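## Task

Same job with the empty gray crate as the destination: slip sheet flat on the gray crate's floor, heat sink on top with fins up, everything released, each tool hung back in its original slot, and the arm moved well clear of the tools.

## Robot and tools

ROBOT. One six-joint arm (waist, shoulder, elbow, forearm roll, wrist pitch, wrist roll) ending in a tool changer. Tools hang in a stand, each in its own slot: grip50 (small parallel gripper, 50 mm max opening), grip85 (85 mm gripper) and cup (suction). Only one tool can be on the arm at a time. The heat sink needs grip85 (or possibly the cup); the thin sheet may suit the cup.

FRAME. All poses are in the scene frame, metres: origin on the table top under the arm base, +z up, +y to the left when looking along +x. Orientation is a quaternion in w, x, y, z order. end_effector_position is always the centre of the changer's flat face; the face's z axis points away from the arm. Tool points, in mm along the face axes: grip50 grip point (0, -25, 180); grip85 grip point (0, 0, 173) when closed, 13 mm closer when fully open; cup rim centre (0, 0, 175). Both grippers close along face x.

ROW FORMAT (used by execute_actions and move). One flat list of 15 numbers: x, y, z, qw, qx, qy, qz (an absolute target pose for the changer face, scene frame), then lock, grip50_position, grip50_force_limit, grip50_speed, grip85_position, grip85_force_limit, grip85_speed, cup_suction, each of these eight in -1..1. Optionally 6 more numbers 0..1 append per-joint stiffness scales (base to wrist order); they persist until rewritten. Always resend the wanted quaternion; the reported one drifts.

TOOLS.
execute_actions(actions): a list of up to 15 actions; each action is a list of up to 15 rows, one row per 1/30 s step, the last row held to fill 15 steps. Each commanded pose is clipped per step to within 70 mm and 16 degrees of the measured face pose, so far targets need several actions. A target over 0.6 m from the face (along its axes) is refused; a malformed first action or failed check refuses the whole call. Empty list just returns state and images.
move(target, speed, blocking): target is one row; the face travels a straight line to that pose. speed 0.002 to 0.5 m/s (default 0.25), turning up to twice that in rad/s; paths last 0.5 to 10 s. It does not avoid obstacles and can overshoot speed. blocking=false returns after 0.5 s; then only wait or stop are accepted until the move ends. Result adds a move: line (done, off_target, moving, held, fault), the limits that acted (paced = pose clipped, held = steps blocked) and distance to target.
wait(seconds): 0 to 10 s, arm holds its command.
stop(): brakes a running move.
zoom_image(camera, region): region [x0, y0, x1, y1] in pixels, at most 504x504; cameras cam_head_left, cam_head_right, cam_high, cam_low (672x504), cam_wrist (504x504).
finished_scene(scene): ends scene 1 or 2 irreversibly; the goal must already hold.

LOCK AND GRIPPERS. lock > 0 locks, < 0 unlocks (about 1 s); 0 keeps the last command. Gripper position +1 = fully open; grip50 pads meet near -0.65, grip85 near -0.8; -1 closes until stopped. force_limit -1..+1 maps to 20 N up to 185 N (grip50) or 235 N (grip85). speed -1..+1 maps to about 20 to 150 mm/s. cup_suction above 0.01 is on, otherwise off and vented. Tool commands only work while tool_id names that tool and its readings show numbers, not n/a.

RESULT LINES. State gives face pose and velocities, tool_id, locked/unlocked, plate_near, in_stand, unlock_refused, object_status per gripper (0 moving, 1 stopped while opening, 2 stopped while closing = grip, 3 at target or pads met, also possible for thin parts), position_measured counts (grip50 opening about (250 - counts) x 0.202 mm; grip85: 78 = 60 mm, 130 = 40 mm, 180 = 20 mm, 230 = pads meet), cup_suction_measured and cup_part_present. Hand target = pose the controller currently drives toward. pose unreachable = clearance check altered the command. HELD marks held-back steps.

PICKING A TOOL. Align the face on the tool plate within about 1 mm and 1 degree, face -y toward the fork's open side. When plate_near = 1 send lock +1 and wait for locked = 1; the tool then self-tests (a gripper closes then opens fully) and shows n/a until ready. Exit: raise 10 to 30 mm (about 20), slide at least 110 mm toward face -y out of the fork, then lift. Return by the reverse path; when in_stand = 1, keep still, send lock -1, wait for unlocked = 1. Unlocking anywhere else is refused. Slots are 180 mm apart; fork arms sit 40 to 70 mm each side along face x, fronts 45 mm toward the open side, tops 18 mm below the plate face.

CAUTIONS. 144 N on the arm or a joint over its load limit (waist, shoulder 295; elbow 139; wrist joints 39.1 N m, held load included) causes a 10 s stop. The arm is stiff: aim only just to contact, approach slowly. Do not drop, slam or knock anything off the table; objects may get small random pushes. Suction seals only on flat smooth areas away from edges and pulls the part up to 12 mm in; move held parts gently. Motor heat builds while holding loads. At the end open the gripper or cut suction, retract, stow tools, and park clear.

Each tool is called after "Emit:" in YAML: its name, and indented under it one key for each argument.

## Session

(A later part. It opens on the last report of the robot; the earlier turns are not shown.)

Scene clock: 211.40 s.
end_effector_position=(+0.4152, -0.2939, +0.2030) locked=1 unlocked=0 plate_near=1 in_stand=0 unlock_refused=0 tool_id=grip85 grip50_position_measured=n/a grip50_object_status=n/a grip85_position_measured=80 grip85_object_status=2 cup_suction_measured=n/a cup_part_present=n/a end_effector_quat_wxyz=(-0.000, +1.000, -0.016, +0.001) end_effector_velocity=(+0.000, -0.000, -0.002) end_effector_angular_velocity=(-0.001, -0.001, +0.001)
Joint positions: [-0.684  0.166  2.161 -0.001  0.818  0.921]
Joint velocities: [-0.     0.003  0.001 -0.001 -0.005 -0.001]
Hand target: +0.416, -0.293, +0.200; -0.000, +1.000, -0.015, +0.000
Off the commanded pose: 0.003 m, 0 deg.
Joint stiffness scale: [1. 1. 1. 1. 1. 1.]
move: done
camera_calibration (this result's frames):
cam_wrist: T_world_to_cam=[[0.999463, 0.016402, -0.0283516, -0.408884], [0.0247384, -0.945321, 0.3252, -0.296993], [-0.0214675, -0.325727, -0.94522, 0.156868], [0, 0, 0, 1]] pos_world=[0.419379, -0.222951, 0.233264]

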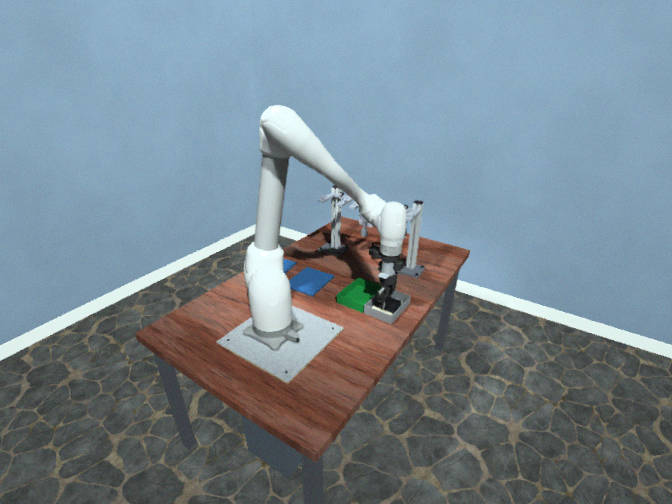

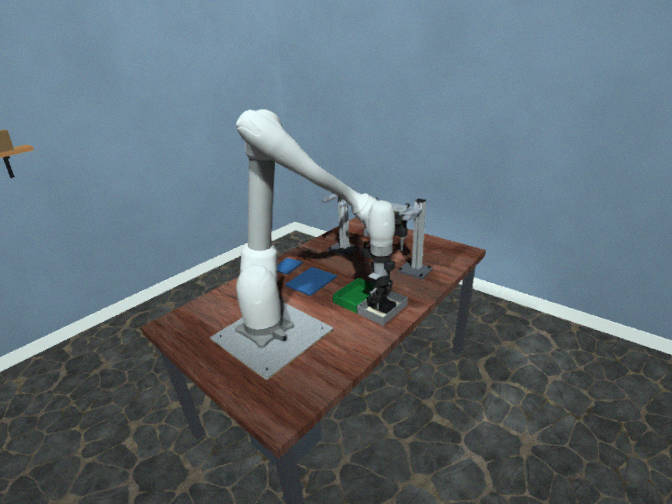

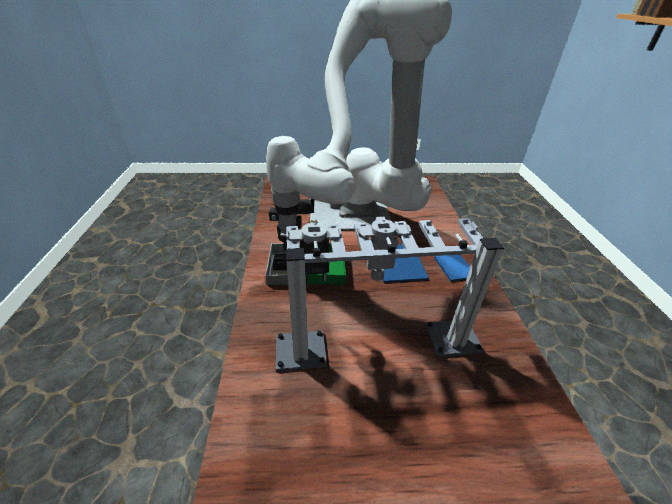

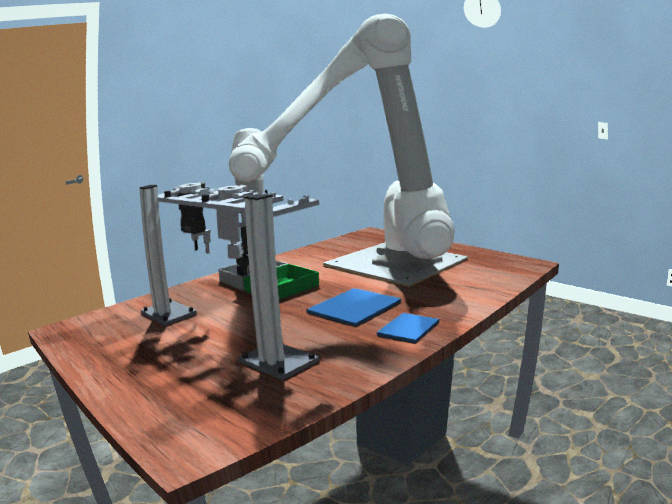

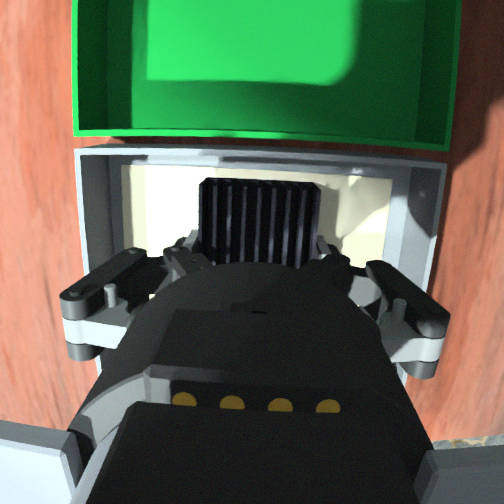

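Emit:
move:
  target: [0.416,-0.294,0.191,0,1,-0.015,0,0,0,0,0,-1,-0.3,-0.5,0]
  speed: 0.008

Emit:
move:
  target: [0.416,-0.294,0.193,0,1,-0.015,0,0,0,0,0,0.8,-0.3,-0.5,0]
  speed: 0.01

Emit:
move:
  target: [0.416,-0.294,0.28,0,1,-0.015,0,0,0,0,0,0.8,-0.3,-0.5,0]
  speed: 0.08

Emit:
move:
  target: [0.53,0.147,0.382,0,0.687,0.7266,0,0,0,0,0,0.8,0,0,0]
  speed: 0.3

Emit:
move:
  target: [0.672,0.1535,0.38,0,0.687,0.7266,0,0,0,0,0,0.8,0,0,0]
  speed: 0.08

Emit:
move:
  target: [0.671,0.1535,0.356,0,0.687,0.7266,0,0,0,0,0,0.8,0,0,0]
  speed: 0.015

Emit:
execute_actions:
  actions:
    - [[0.671,0.1535,0.357,0,0.687,0.7266,0,-1,0,0,0,0.8,0,0,0]]
    - [[0.671,0.1535,0.357,0,0.687,0.7266,0,-1,0,0,0,0.8,0,0,0]]
    - [[0.671,0.1535,0.357,0,0.687,0.7266,0,-1,0,0,0,0.8,0,0,0]]

Scene clock: 226.63 s.
end_effector_position=(+0.4158, -0.2944, +0.1960) locked=1 unlocked=0 plate_near=1 in_stand=0 unlock_refused=0 tool_id=grip85 grip50_position_measured=n/a grip50_object_status=n/a grip85_position_measured=80 grip85_object_status=2 cup_suction_measured=n/a cup_part_present=n/a end_effector_quat_wxyz=(+0.000, +1.000, -0.016, +0.002) end_effector_velocity=(+0.000, -0.000, +0.000) end_effector_angular_velocity=(-0.001, -0.001, -0.000)
Joint positions: [-0.684  0.176  2.165 -0.001  0.802  0.921]
Joint velocities: [ 0.     0.    -0.    -0.    -0.001  0.   ]
Hand target: +0.416, -0.294, +0.191; -0.000, +1.000, -0.015, +0.000
Off the commanded pose: 0.005 m, 0 deg.
Joint stiffness scale: [1. 1. 1. 1. 1. 1.]
move: off_target
camera_calibration (this result's frames):
cam_wrist: T_world_to_cam=[[0.999492, 0.0163584, -0.0273479, -0.409952], [0.0243873, -0.945058, 0.325993, -0.295124], [-0.0205126, -0.326494, -0.944977, 0.14937], [0, 0, 0, 1]] pos_world=[0.420005, -0.223434, 0.226148]

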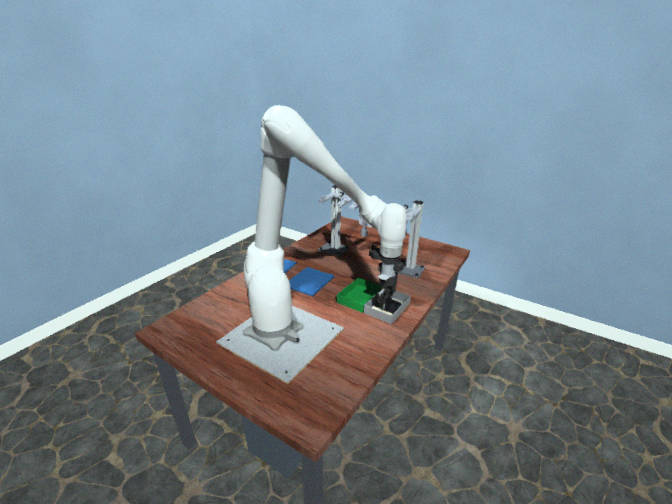

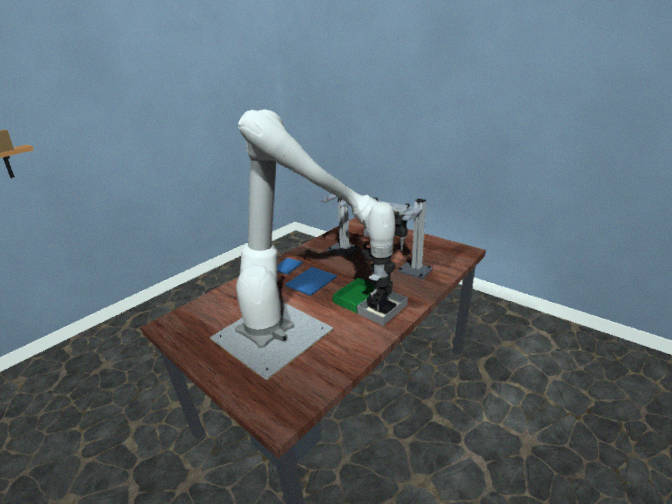

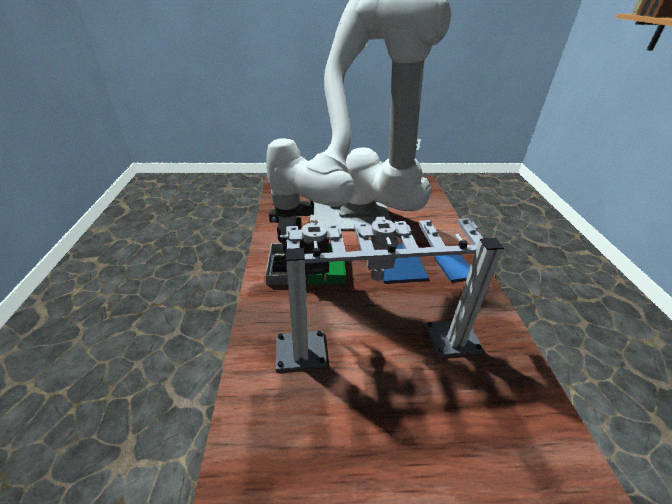

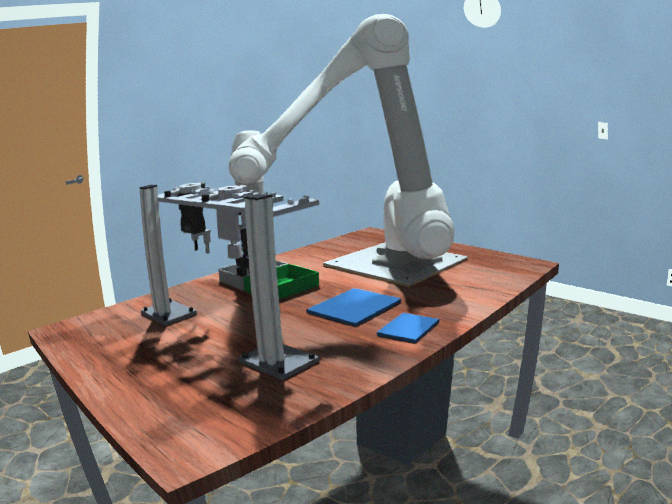

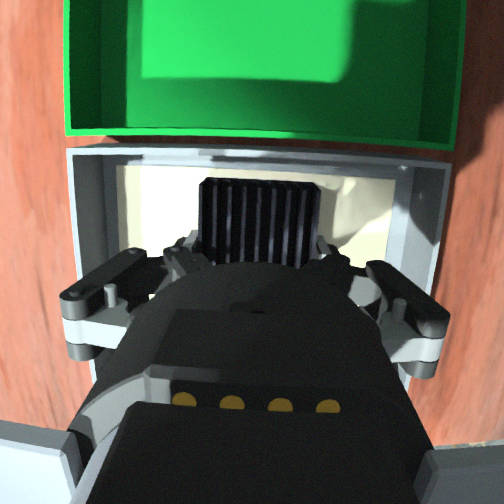

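Scene clock: 227.37 s.
end_effector_position=(+0.4158, -0.2945, +0.1959) locked=1 unlocked=0 plate_near=1 in_stand=0 unlock_refused=0 tool_id=grip85 grip50_position_measured=n/a grip50_object_status=n/a grip85_position_measured=28 grip85_object_status=0 cup_suction_measured=n/a cup_part_present=n/a end_effector_quat_wxyz=(+0.000, +1.000, -0.016, +0.002) end_effector_velocity=(-0.000, +0.000, +0.000) end_effector_angular_velocity=(+0.002, +0.000, -0.000)
Joint positions: [-0.684  0.177  2.165 -0.001  0.802  0.921]
Joint velocities: [-0.     0.    -0.     0.001  0.001 -0.001]
Hand target: +0.416, -0.294, +0.193; -0.000, +1.000, -0.015, +0.000
Off the commanded pose: 0.003 m, 0 deg.
Joint stiffness scale: [1. 1. 1. 1. 1. 1.]
move: done
camera_calibration (this result's frames):
cam_wrist: T_world_to_cam=[[0.999492, 0.0163582, -0.0273433, -0.409967], [0.0243857, -0.945056, 0.325996, -0.295129], [-0.0205082, -0.326498, -0.944975, 0.14935], [0, 0, 0, 1]] pos_world=[0.420018, -0.223445, 0.226134]

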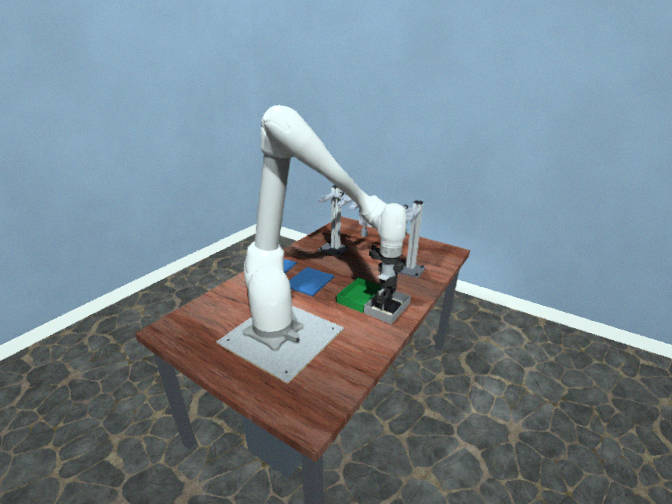

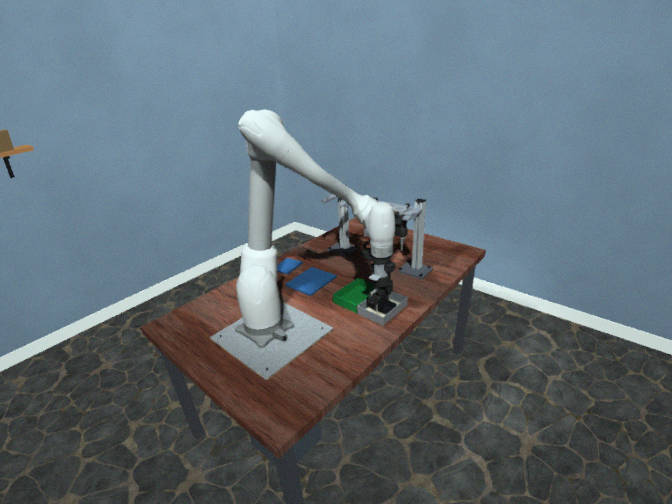

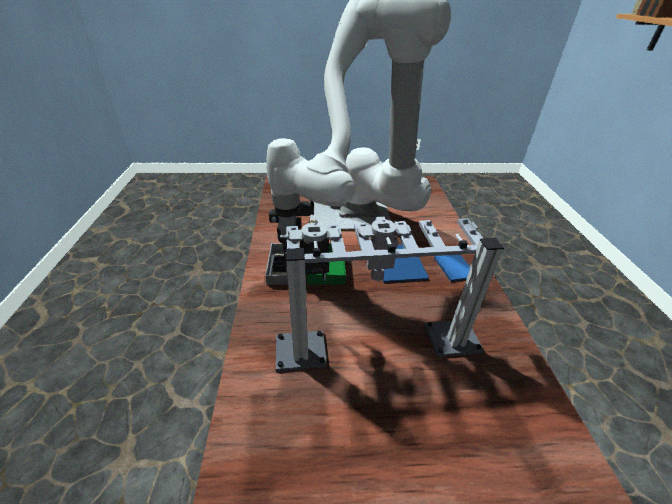

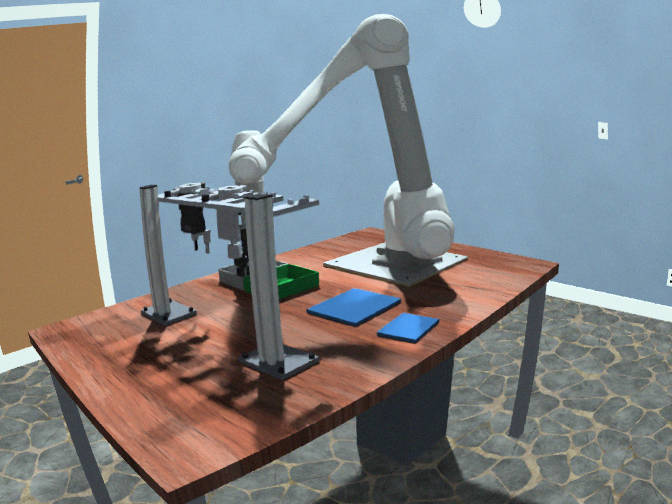

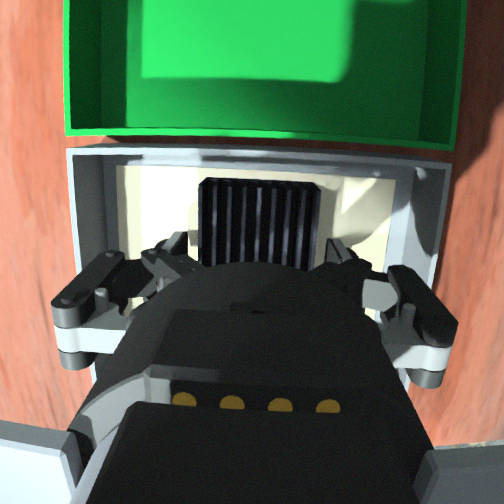

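Scene clock: 228.83 s.
end_effector_position=(+0.4160, -0.2949, +0.2765) locked=1 unlocked=0 plate_near=1 in_stand=0 unlock_refused=0 tool_id=grip85 grip50_position_measured=n/a grip50_object_status=n/a grip85_position_measured=28 grip85_object_status=3 cup_suction_measured=n/a cup_part_present=n/a end_effector_quat_wxyz=(-0.001, +1.000, -0.016, -0.000) end_effector_velocity=(-0.000, +0.000, +0.002) end_effector_angular_velocity=(+0.001, +0.002, +0.000)
Joint positions: [-0.684  0.082  2.091 -0.001  0.976  0.921]
Joint velocities: [-0.    -0.002 -0.002 -0.001  0.007  0.   ]
Hand target: +0.416, -0.294, +0.280; +0.000, +1.000, -0.015, -0.000
Off the commanded pose: 0.004 m, 0 deg.
Joint stiffness scale: [1. 1. 1. 1. 1. 1.]
move: off_target
camera_calibration (this result's frames):
cam_wrist: T_world_to_cam=[[0.999375, 0.0163185, -0.0313626, -0.406751], [0.0255818, -0.946085, 0.322906, -0.321721], [-0.0244024, -0.323506, -0.945911, 0.228117], [0, 0, 0, 1]] pos_world=[0.420293, -0.223941, 0.306907]

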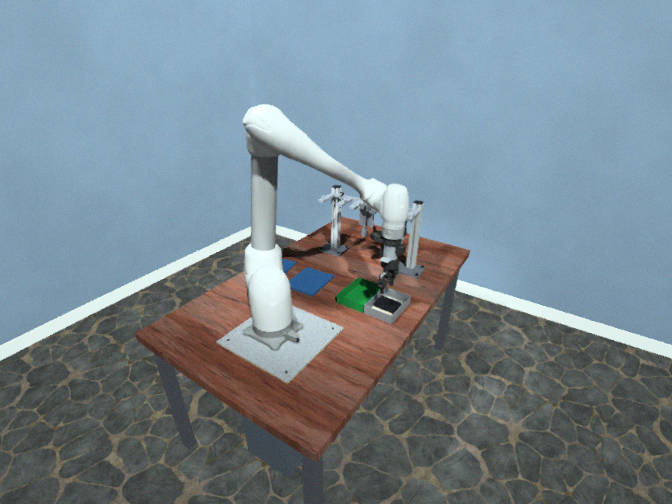

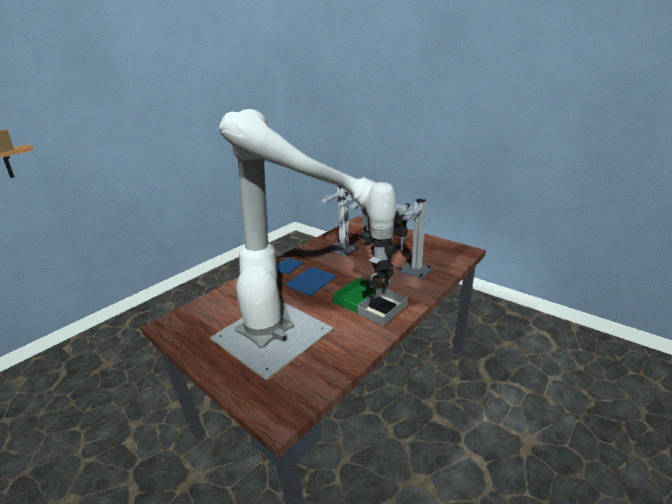

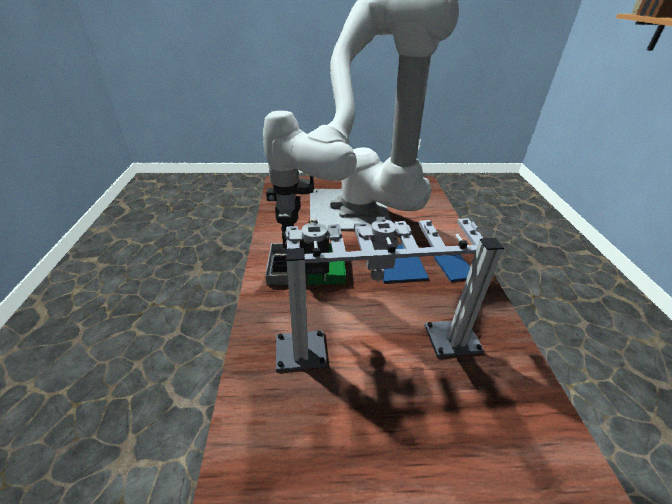

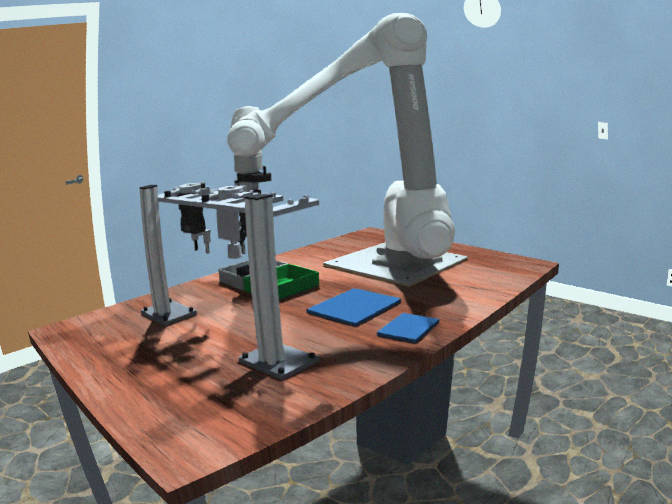

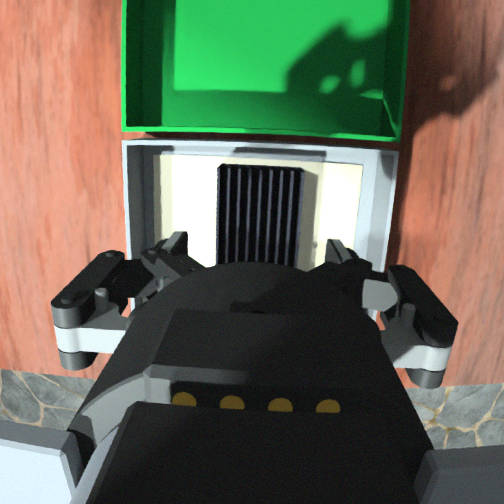

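Scene clock: 232.17 s.
end_effector_position=(+0.5303, +0.1448, +0.3834) locked=1 unlocked=0 plate_near=1 in_stand=0 unlock_refused=0 tool_id=grip85 grip50_position_measured=n/a grip50_object_status=n/a grip85_position_measured=28 grip85_object_status=3 cup_suction_measured=n/a cup_part_present=n/a end_effector_quat_wxyz=(+0.003, +0.689, +0.725, +0.002) end_effector_velocity=(+0.001, +0.002, +0.000) end_effector_angular_velocity=(-0.001, +0.001, +0.008)
Joint positions: [ 0.202  0.052  1.906 -0.001  1.182  0.153]
Joint velocities: [ 0.003  0.002 -0.003 -0.001  0.002 -0.005]
Hand target: +0.531, +0.147, +0.382; +0.001, +0.687, +0.727, -0.000
Off the commanded pose: 0.003 m, 1 deg.
Joint stiffness scale: [1. 1. 1. 1. 1. 1.]
move: done
camera_calibration (this result's frames):
cam_wrist: T_world_to_cam=[[-0.0977859, 0.99465, -0.0333122, -0.0839109], [0.937437, 0.103296, 0.332477, -0.582379], [0.334139, 0.00128345, -0.942523, 0.235759], [0, 0, 0, 1]] pos_world=[0.458962, 0.143317, 0.413041]

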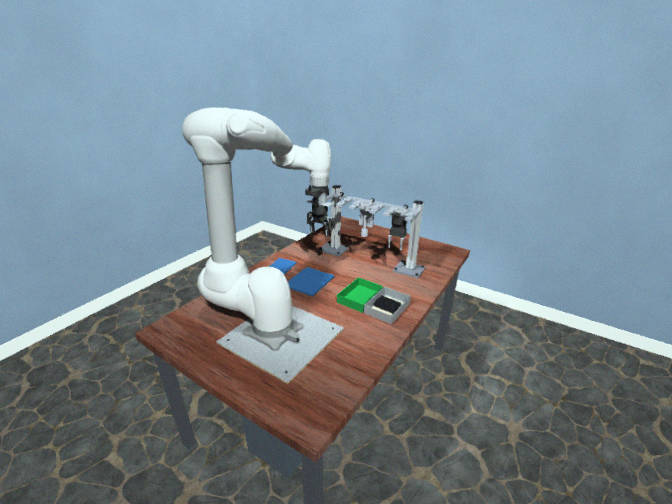

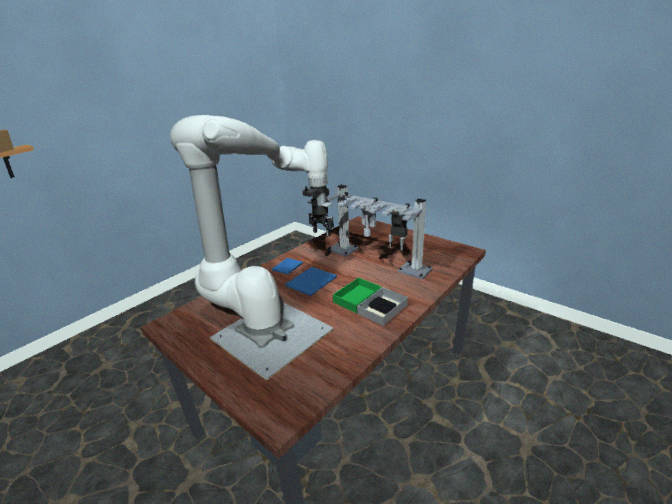

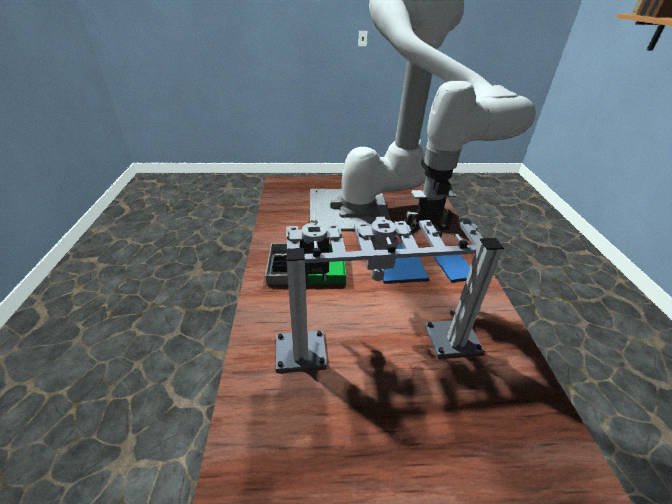

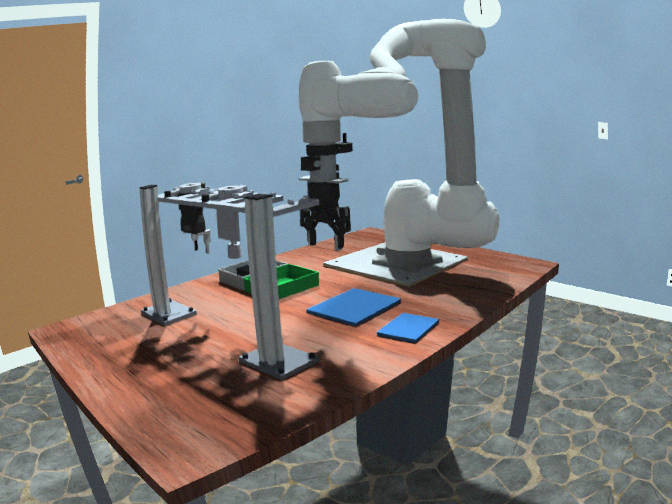

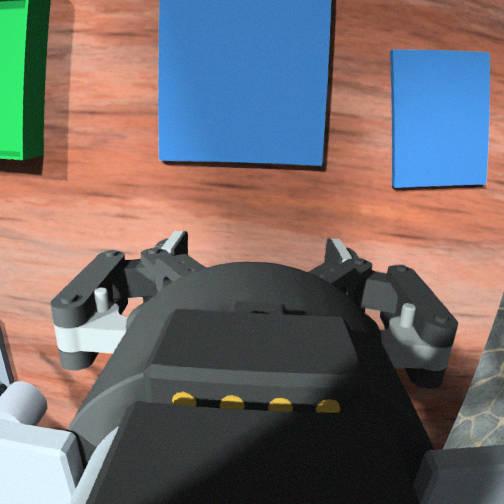

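Scene clock: 234.40 s.
end_effector_position=(+0.6704, +0.1546, +0.3818) locked=1 unlocked=0 plate_near=1 in_stand=0 unlock_refused=0 tool_id=grip85 grip50_position_measured=n/a grip50_object_status=n/a grip85_position_measured=28 grip85_object_status=3 cup_suction_measured=n/a cup_part_present=n/a end_effector_quat_wxyz=(+0.003, +0.686, +0.727, +0.002) end_effector_velocity=(+0.002, +0.001, +0.001) end_effector_angular_velocity=(+0.001, +0.000, -0.000)
Joint positions: [ 0.175  0.267  1.654 -0.001  1.218  0.118]
Joint velocities: [-0.     0.003 -0.005  0.002  0.003 -0.001]
Hand target: +0.672, +0.153, +0.380; -0.000, +0.687, +0.727, -0.000
Off the commanded pose: 0.003 m, 0 deg.
Joint stiffness scale: [1. 1. 1. 1. 1. 1.]
move: done
camera_calibration (this result's frames):
cam_wrist: T_world_to_cam=[[-0.105643, 0.99384, -0.0334807, -0.0745625], [0.936836, 0.110761, 0.331768, -0.714699], [0.333433, 0.00368317, -0.942767, 0.187598], [0, 0, 0, 1]] pos_world=[0.599127, 0.152573, 0.411479]

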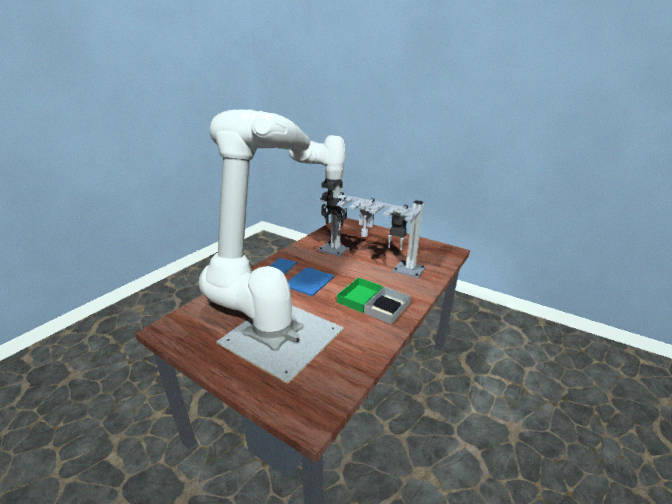

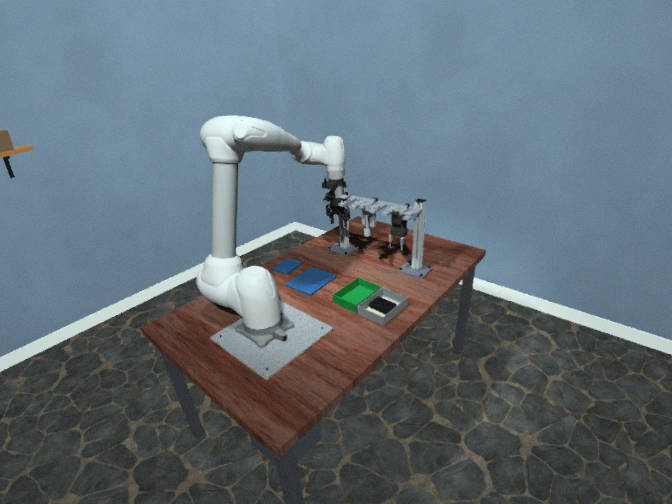

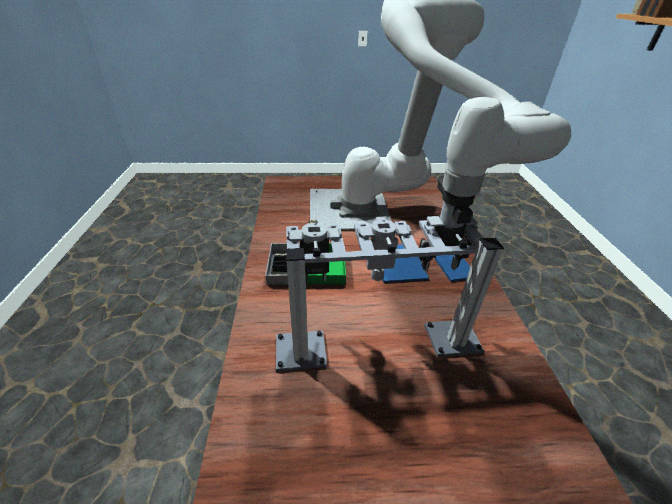

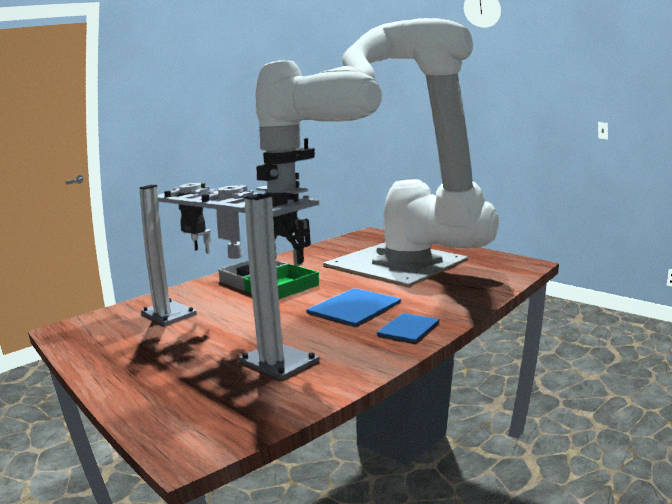

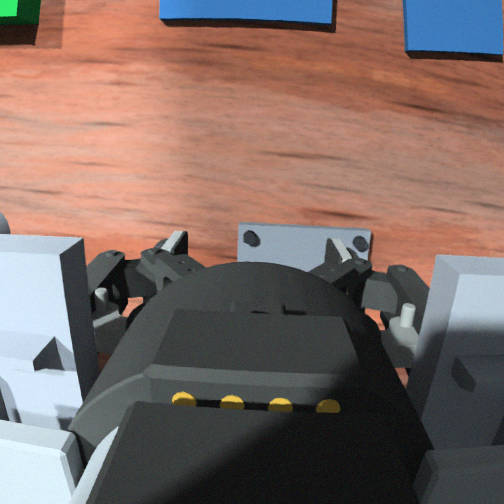

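Scene clock: 236.37 s.
end_effector_position=(+0.6706, +0.1546, +0.3610) locked=1 unlocked=0 plate_near=1 in_stand=1 unlock_refused=0 tool_id=grip85 grip50_position_measured=n/a grip50_object_status=n/a grip85_position_measured=28 grip85_object_status=3 cup_suction_measured=n/a cup_part_present=n/a end_effector_quat_wxyz=(+0.003, +0.686, +0.727, +0.001) end_effector_velocity=(-0.000, -0.000, -0.002) end_effector_angular_velocity=(-0.001, +0.000, +0.001)
Joint positions: [ 0.175  0.28   1.678 -0.001  1.184  0.118]
Joint velocities: [ 0.     0.001  0.002 -0.001 -0.003 -0.   ]
Hand target: +0.671, +0.153, +0.356; -0.000, +0.687, +0.727, -0.000
Off the commanded pose: 0.005 m, 0 deg.
Joint stiffness scale: [1. 1. 1. 1. 1. 1.]
move: off_target
camera_calibration (this result's frames):
cam_wrist: T_world_to_cam=[[-0.105808, 0.99382, -0.0335527, -0.0750879], [0.93722, 0.110944, 0.33062, -0.707841], [0.3323, 0.00353598, -0.943167, 0.168844], [0, 0, 0, 1]] pos_world=[0.599351, 0.152558, 0.390755]

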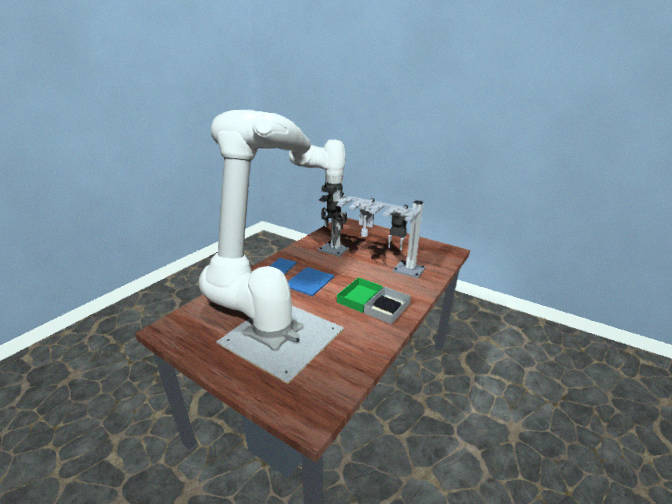

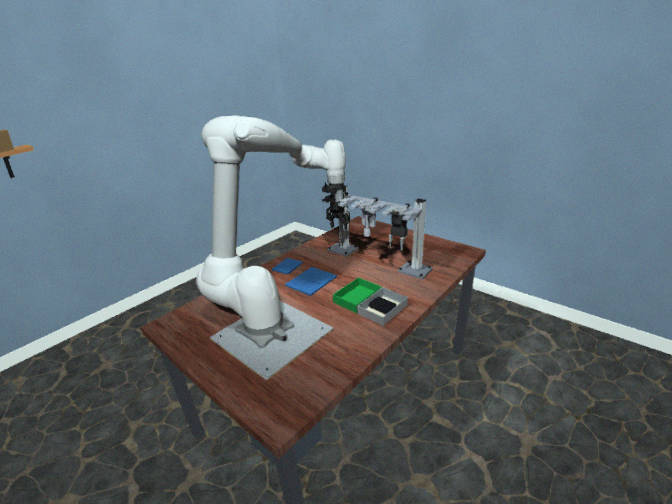

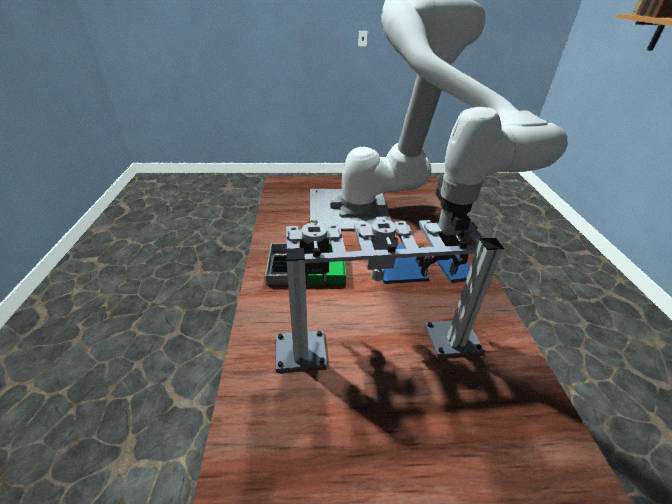

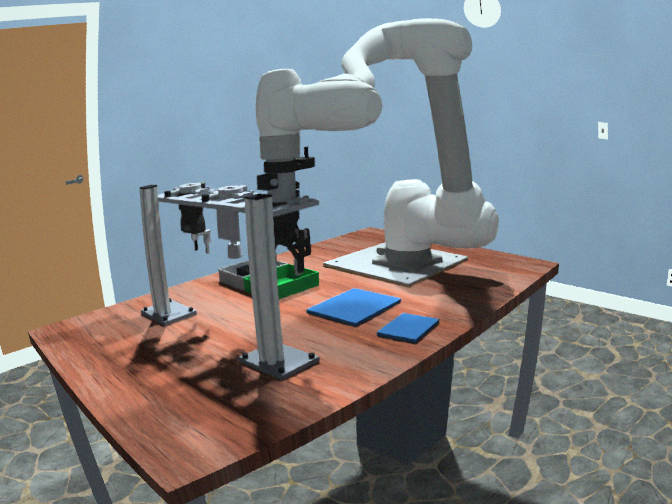

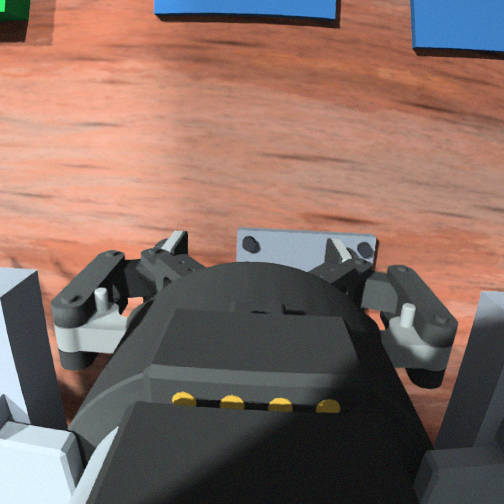

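Scene clock: 237.87 s.
end_effector_position=(+0.6706, +0.1546, +0.3602) locked=0 unlocked=1 plate_near=1 in_stand=1 unlock_refused=0 tool_id=none grip50_position_measured=n/a grip50_object_status=n/a grip85_position_measured=n/a grip85_object_status=n/a cup_suction_measured=n/a cup_part_present=n/a end_effector_quat_wxyz=(+0.003, +0.686, +0.727, +0.001) end_effector_velocity=(-0.000, +0.000, +0.000) end_effector_angular_velocity=(-0.000, +0.001, +0.000)
Joint positions: [ 0.175  0.281  1.678 -0.001  1.184  0.118]
Joint velocities: [ 0.    -0.    -0.    -0.     0.001  0.   ]
Hand target: +0.671, +0.153, +0.357; +0.000, +0.687, +0.727, -0.000
Off the commanded pose: 0.003 m, 0 deg.
Joint stiffness scale: [1. 1. 1. 1. 1. 1.]
Step readings (end_effector_position; steps 1 to 15: 1st action; 16 to 30: 2nd action; 31 to 45: 3rd action):
0: (+0.6706, +0.1546, +0.3610)
1: (+0.6706, +0.1546, +0.3607)
2: (+0.6706, +0.1546, +0.3603)
4: (+0.6706, +0.1546, +0.3602)
8: (+0.6706, +0.1546, +0.3602)
15: (+0.6706, +0.1546, +0.3602)
16: (+0.6706, +0.1546, +0.3602)
17: (+0.6706, +0.1546, +0.3602)
19: (+0.6706, +0.1546, +0.3602)
23: (+0.6706, +0.1546, +0.3602)
30: (+0.6706, +0.1546, +0.3602)
31: (+0.6706, +0.1546, +0.3602)
32: (+0.6706, +0.1546, +0.3602)
34: (+0.6706, +0.1546, +0.3602)
38: (+0.6706, +0.1546, +0.3602)
45: end_effector_position above
camera_calibration (this result's frames):
cam_wrist: T_world_to_cam=[[-0.106002, 0.993799, -0.0335871, -0.0749703], [0.937521, 0.111142, 0.329701, -0.707476], [0.331389, 0.00346026, -0.943488, 0.168869], [0, 0, 0, 1]] pos_world=[0.599365, 0.152551, 0.390064]

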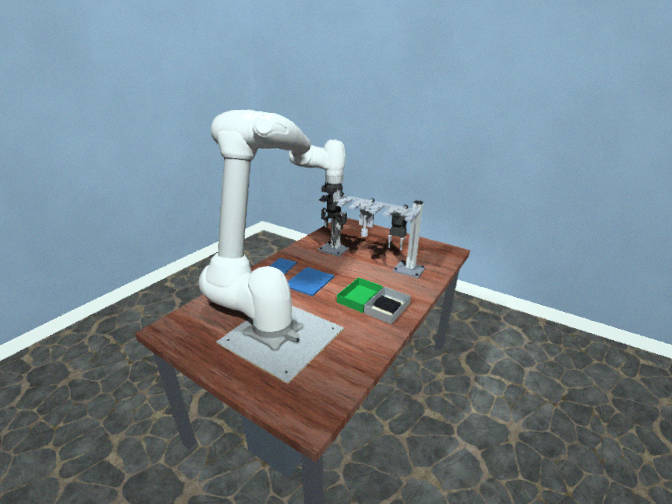

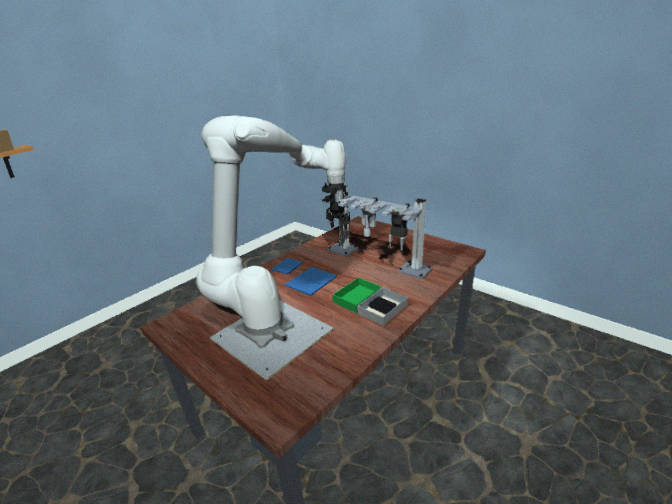

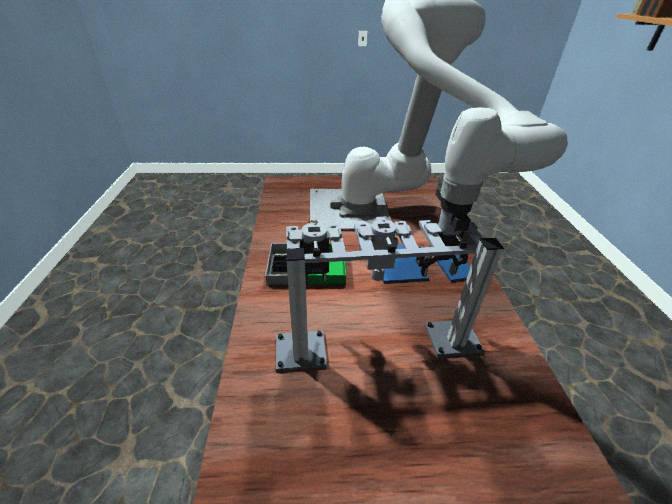

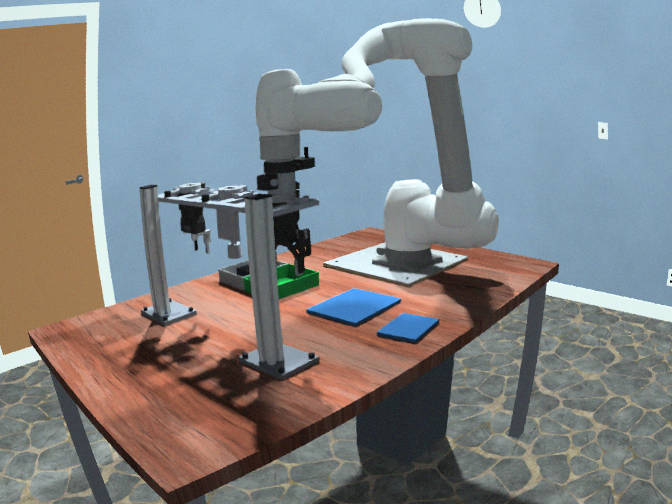

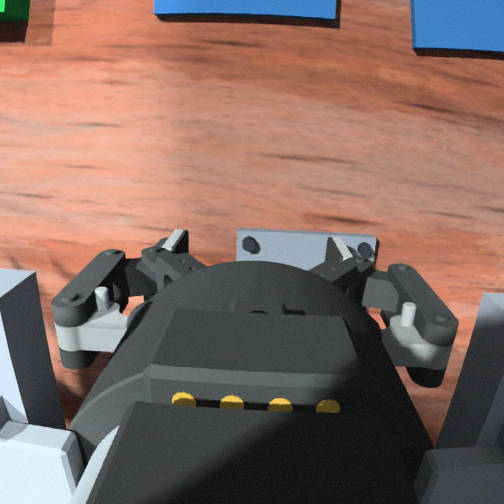

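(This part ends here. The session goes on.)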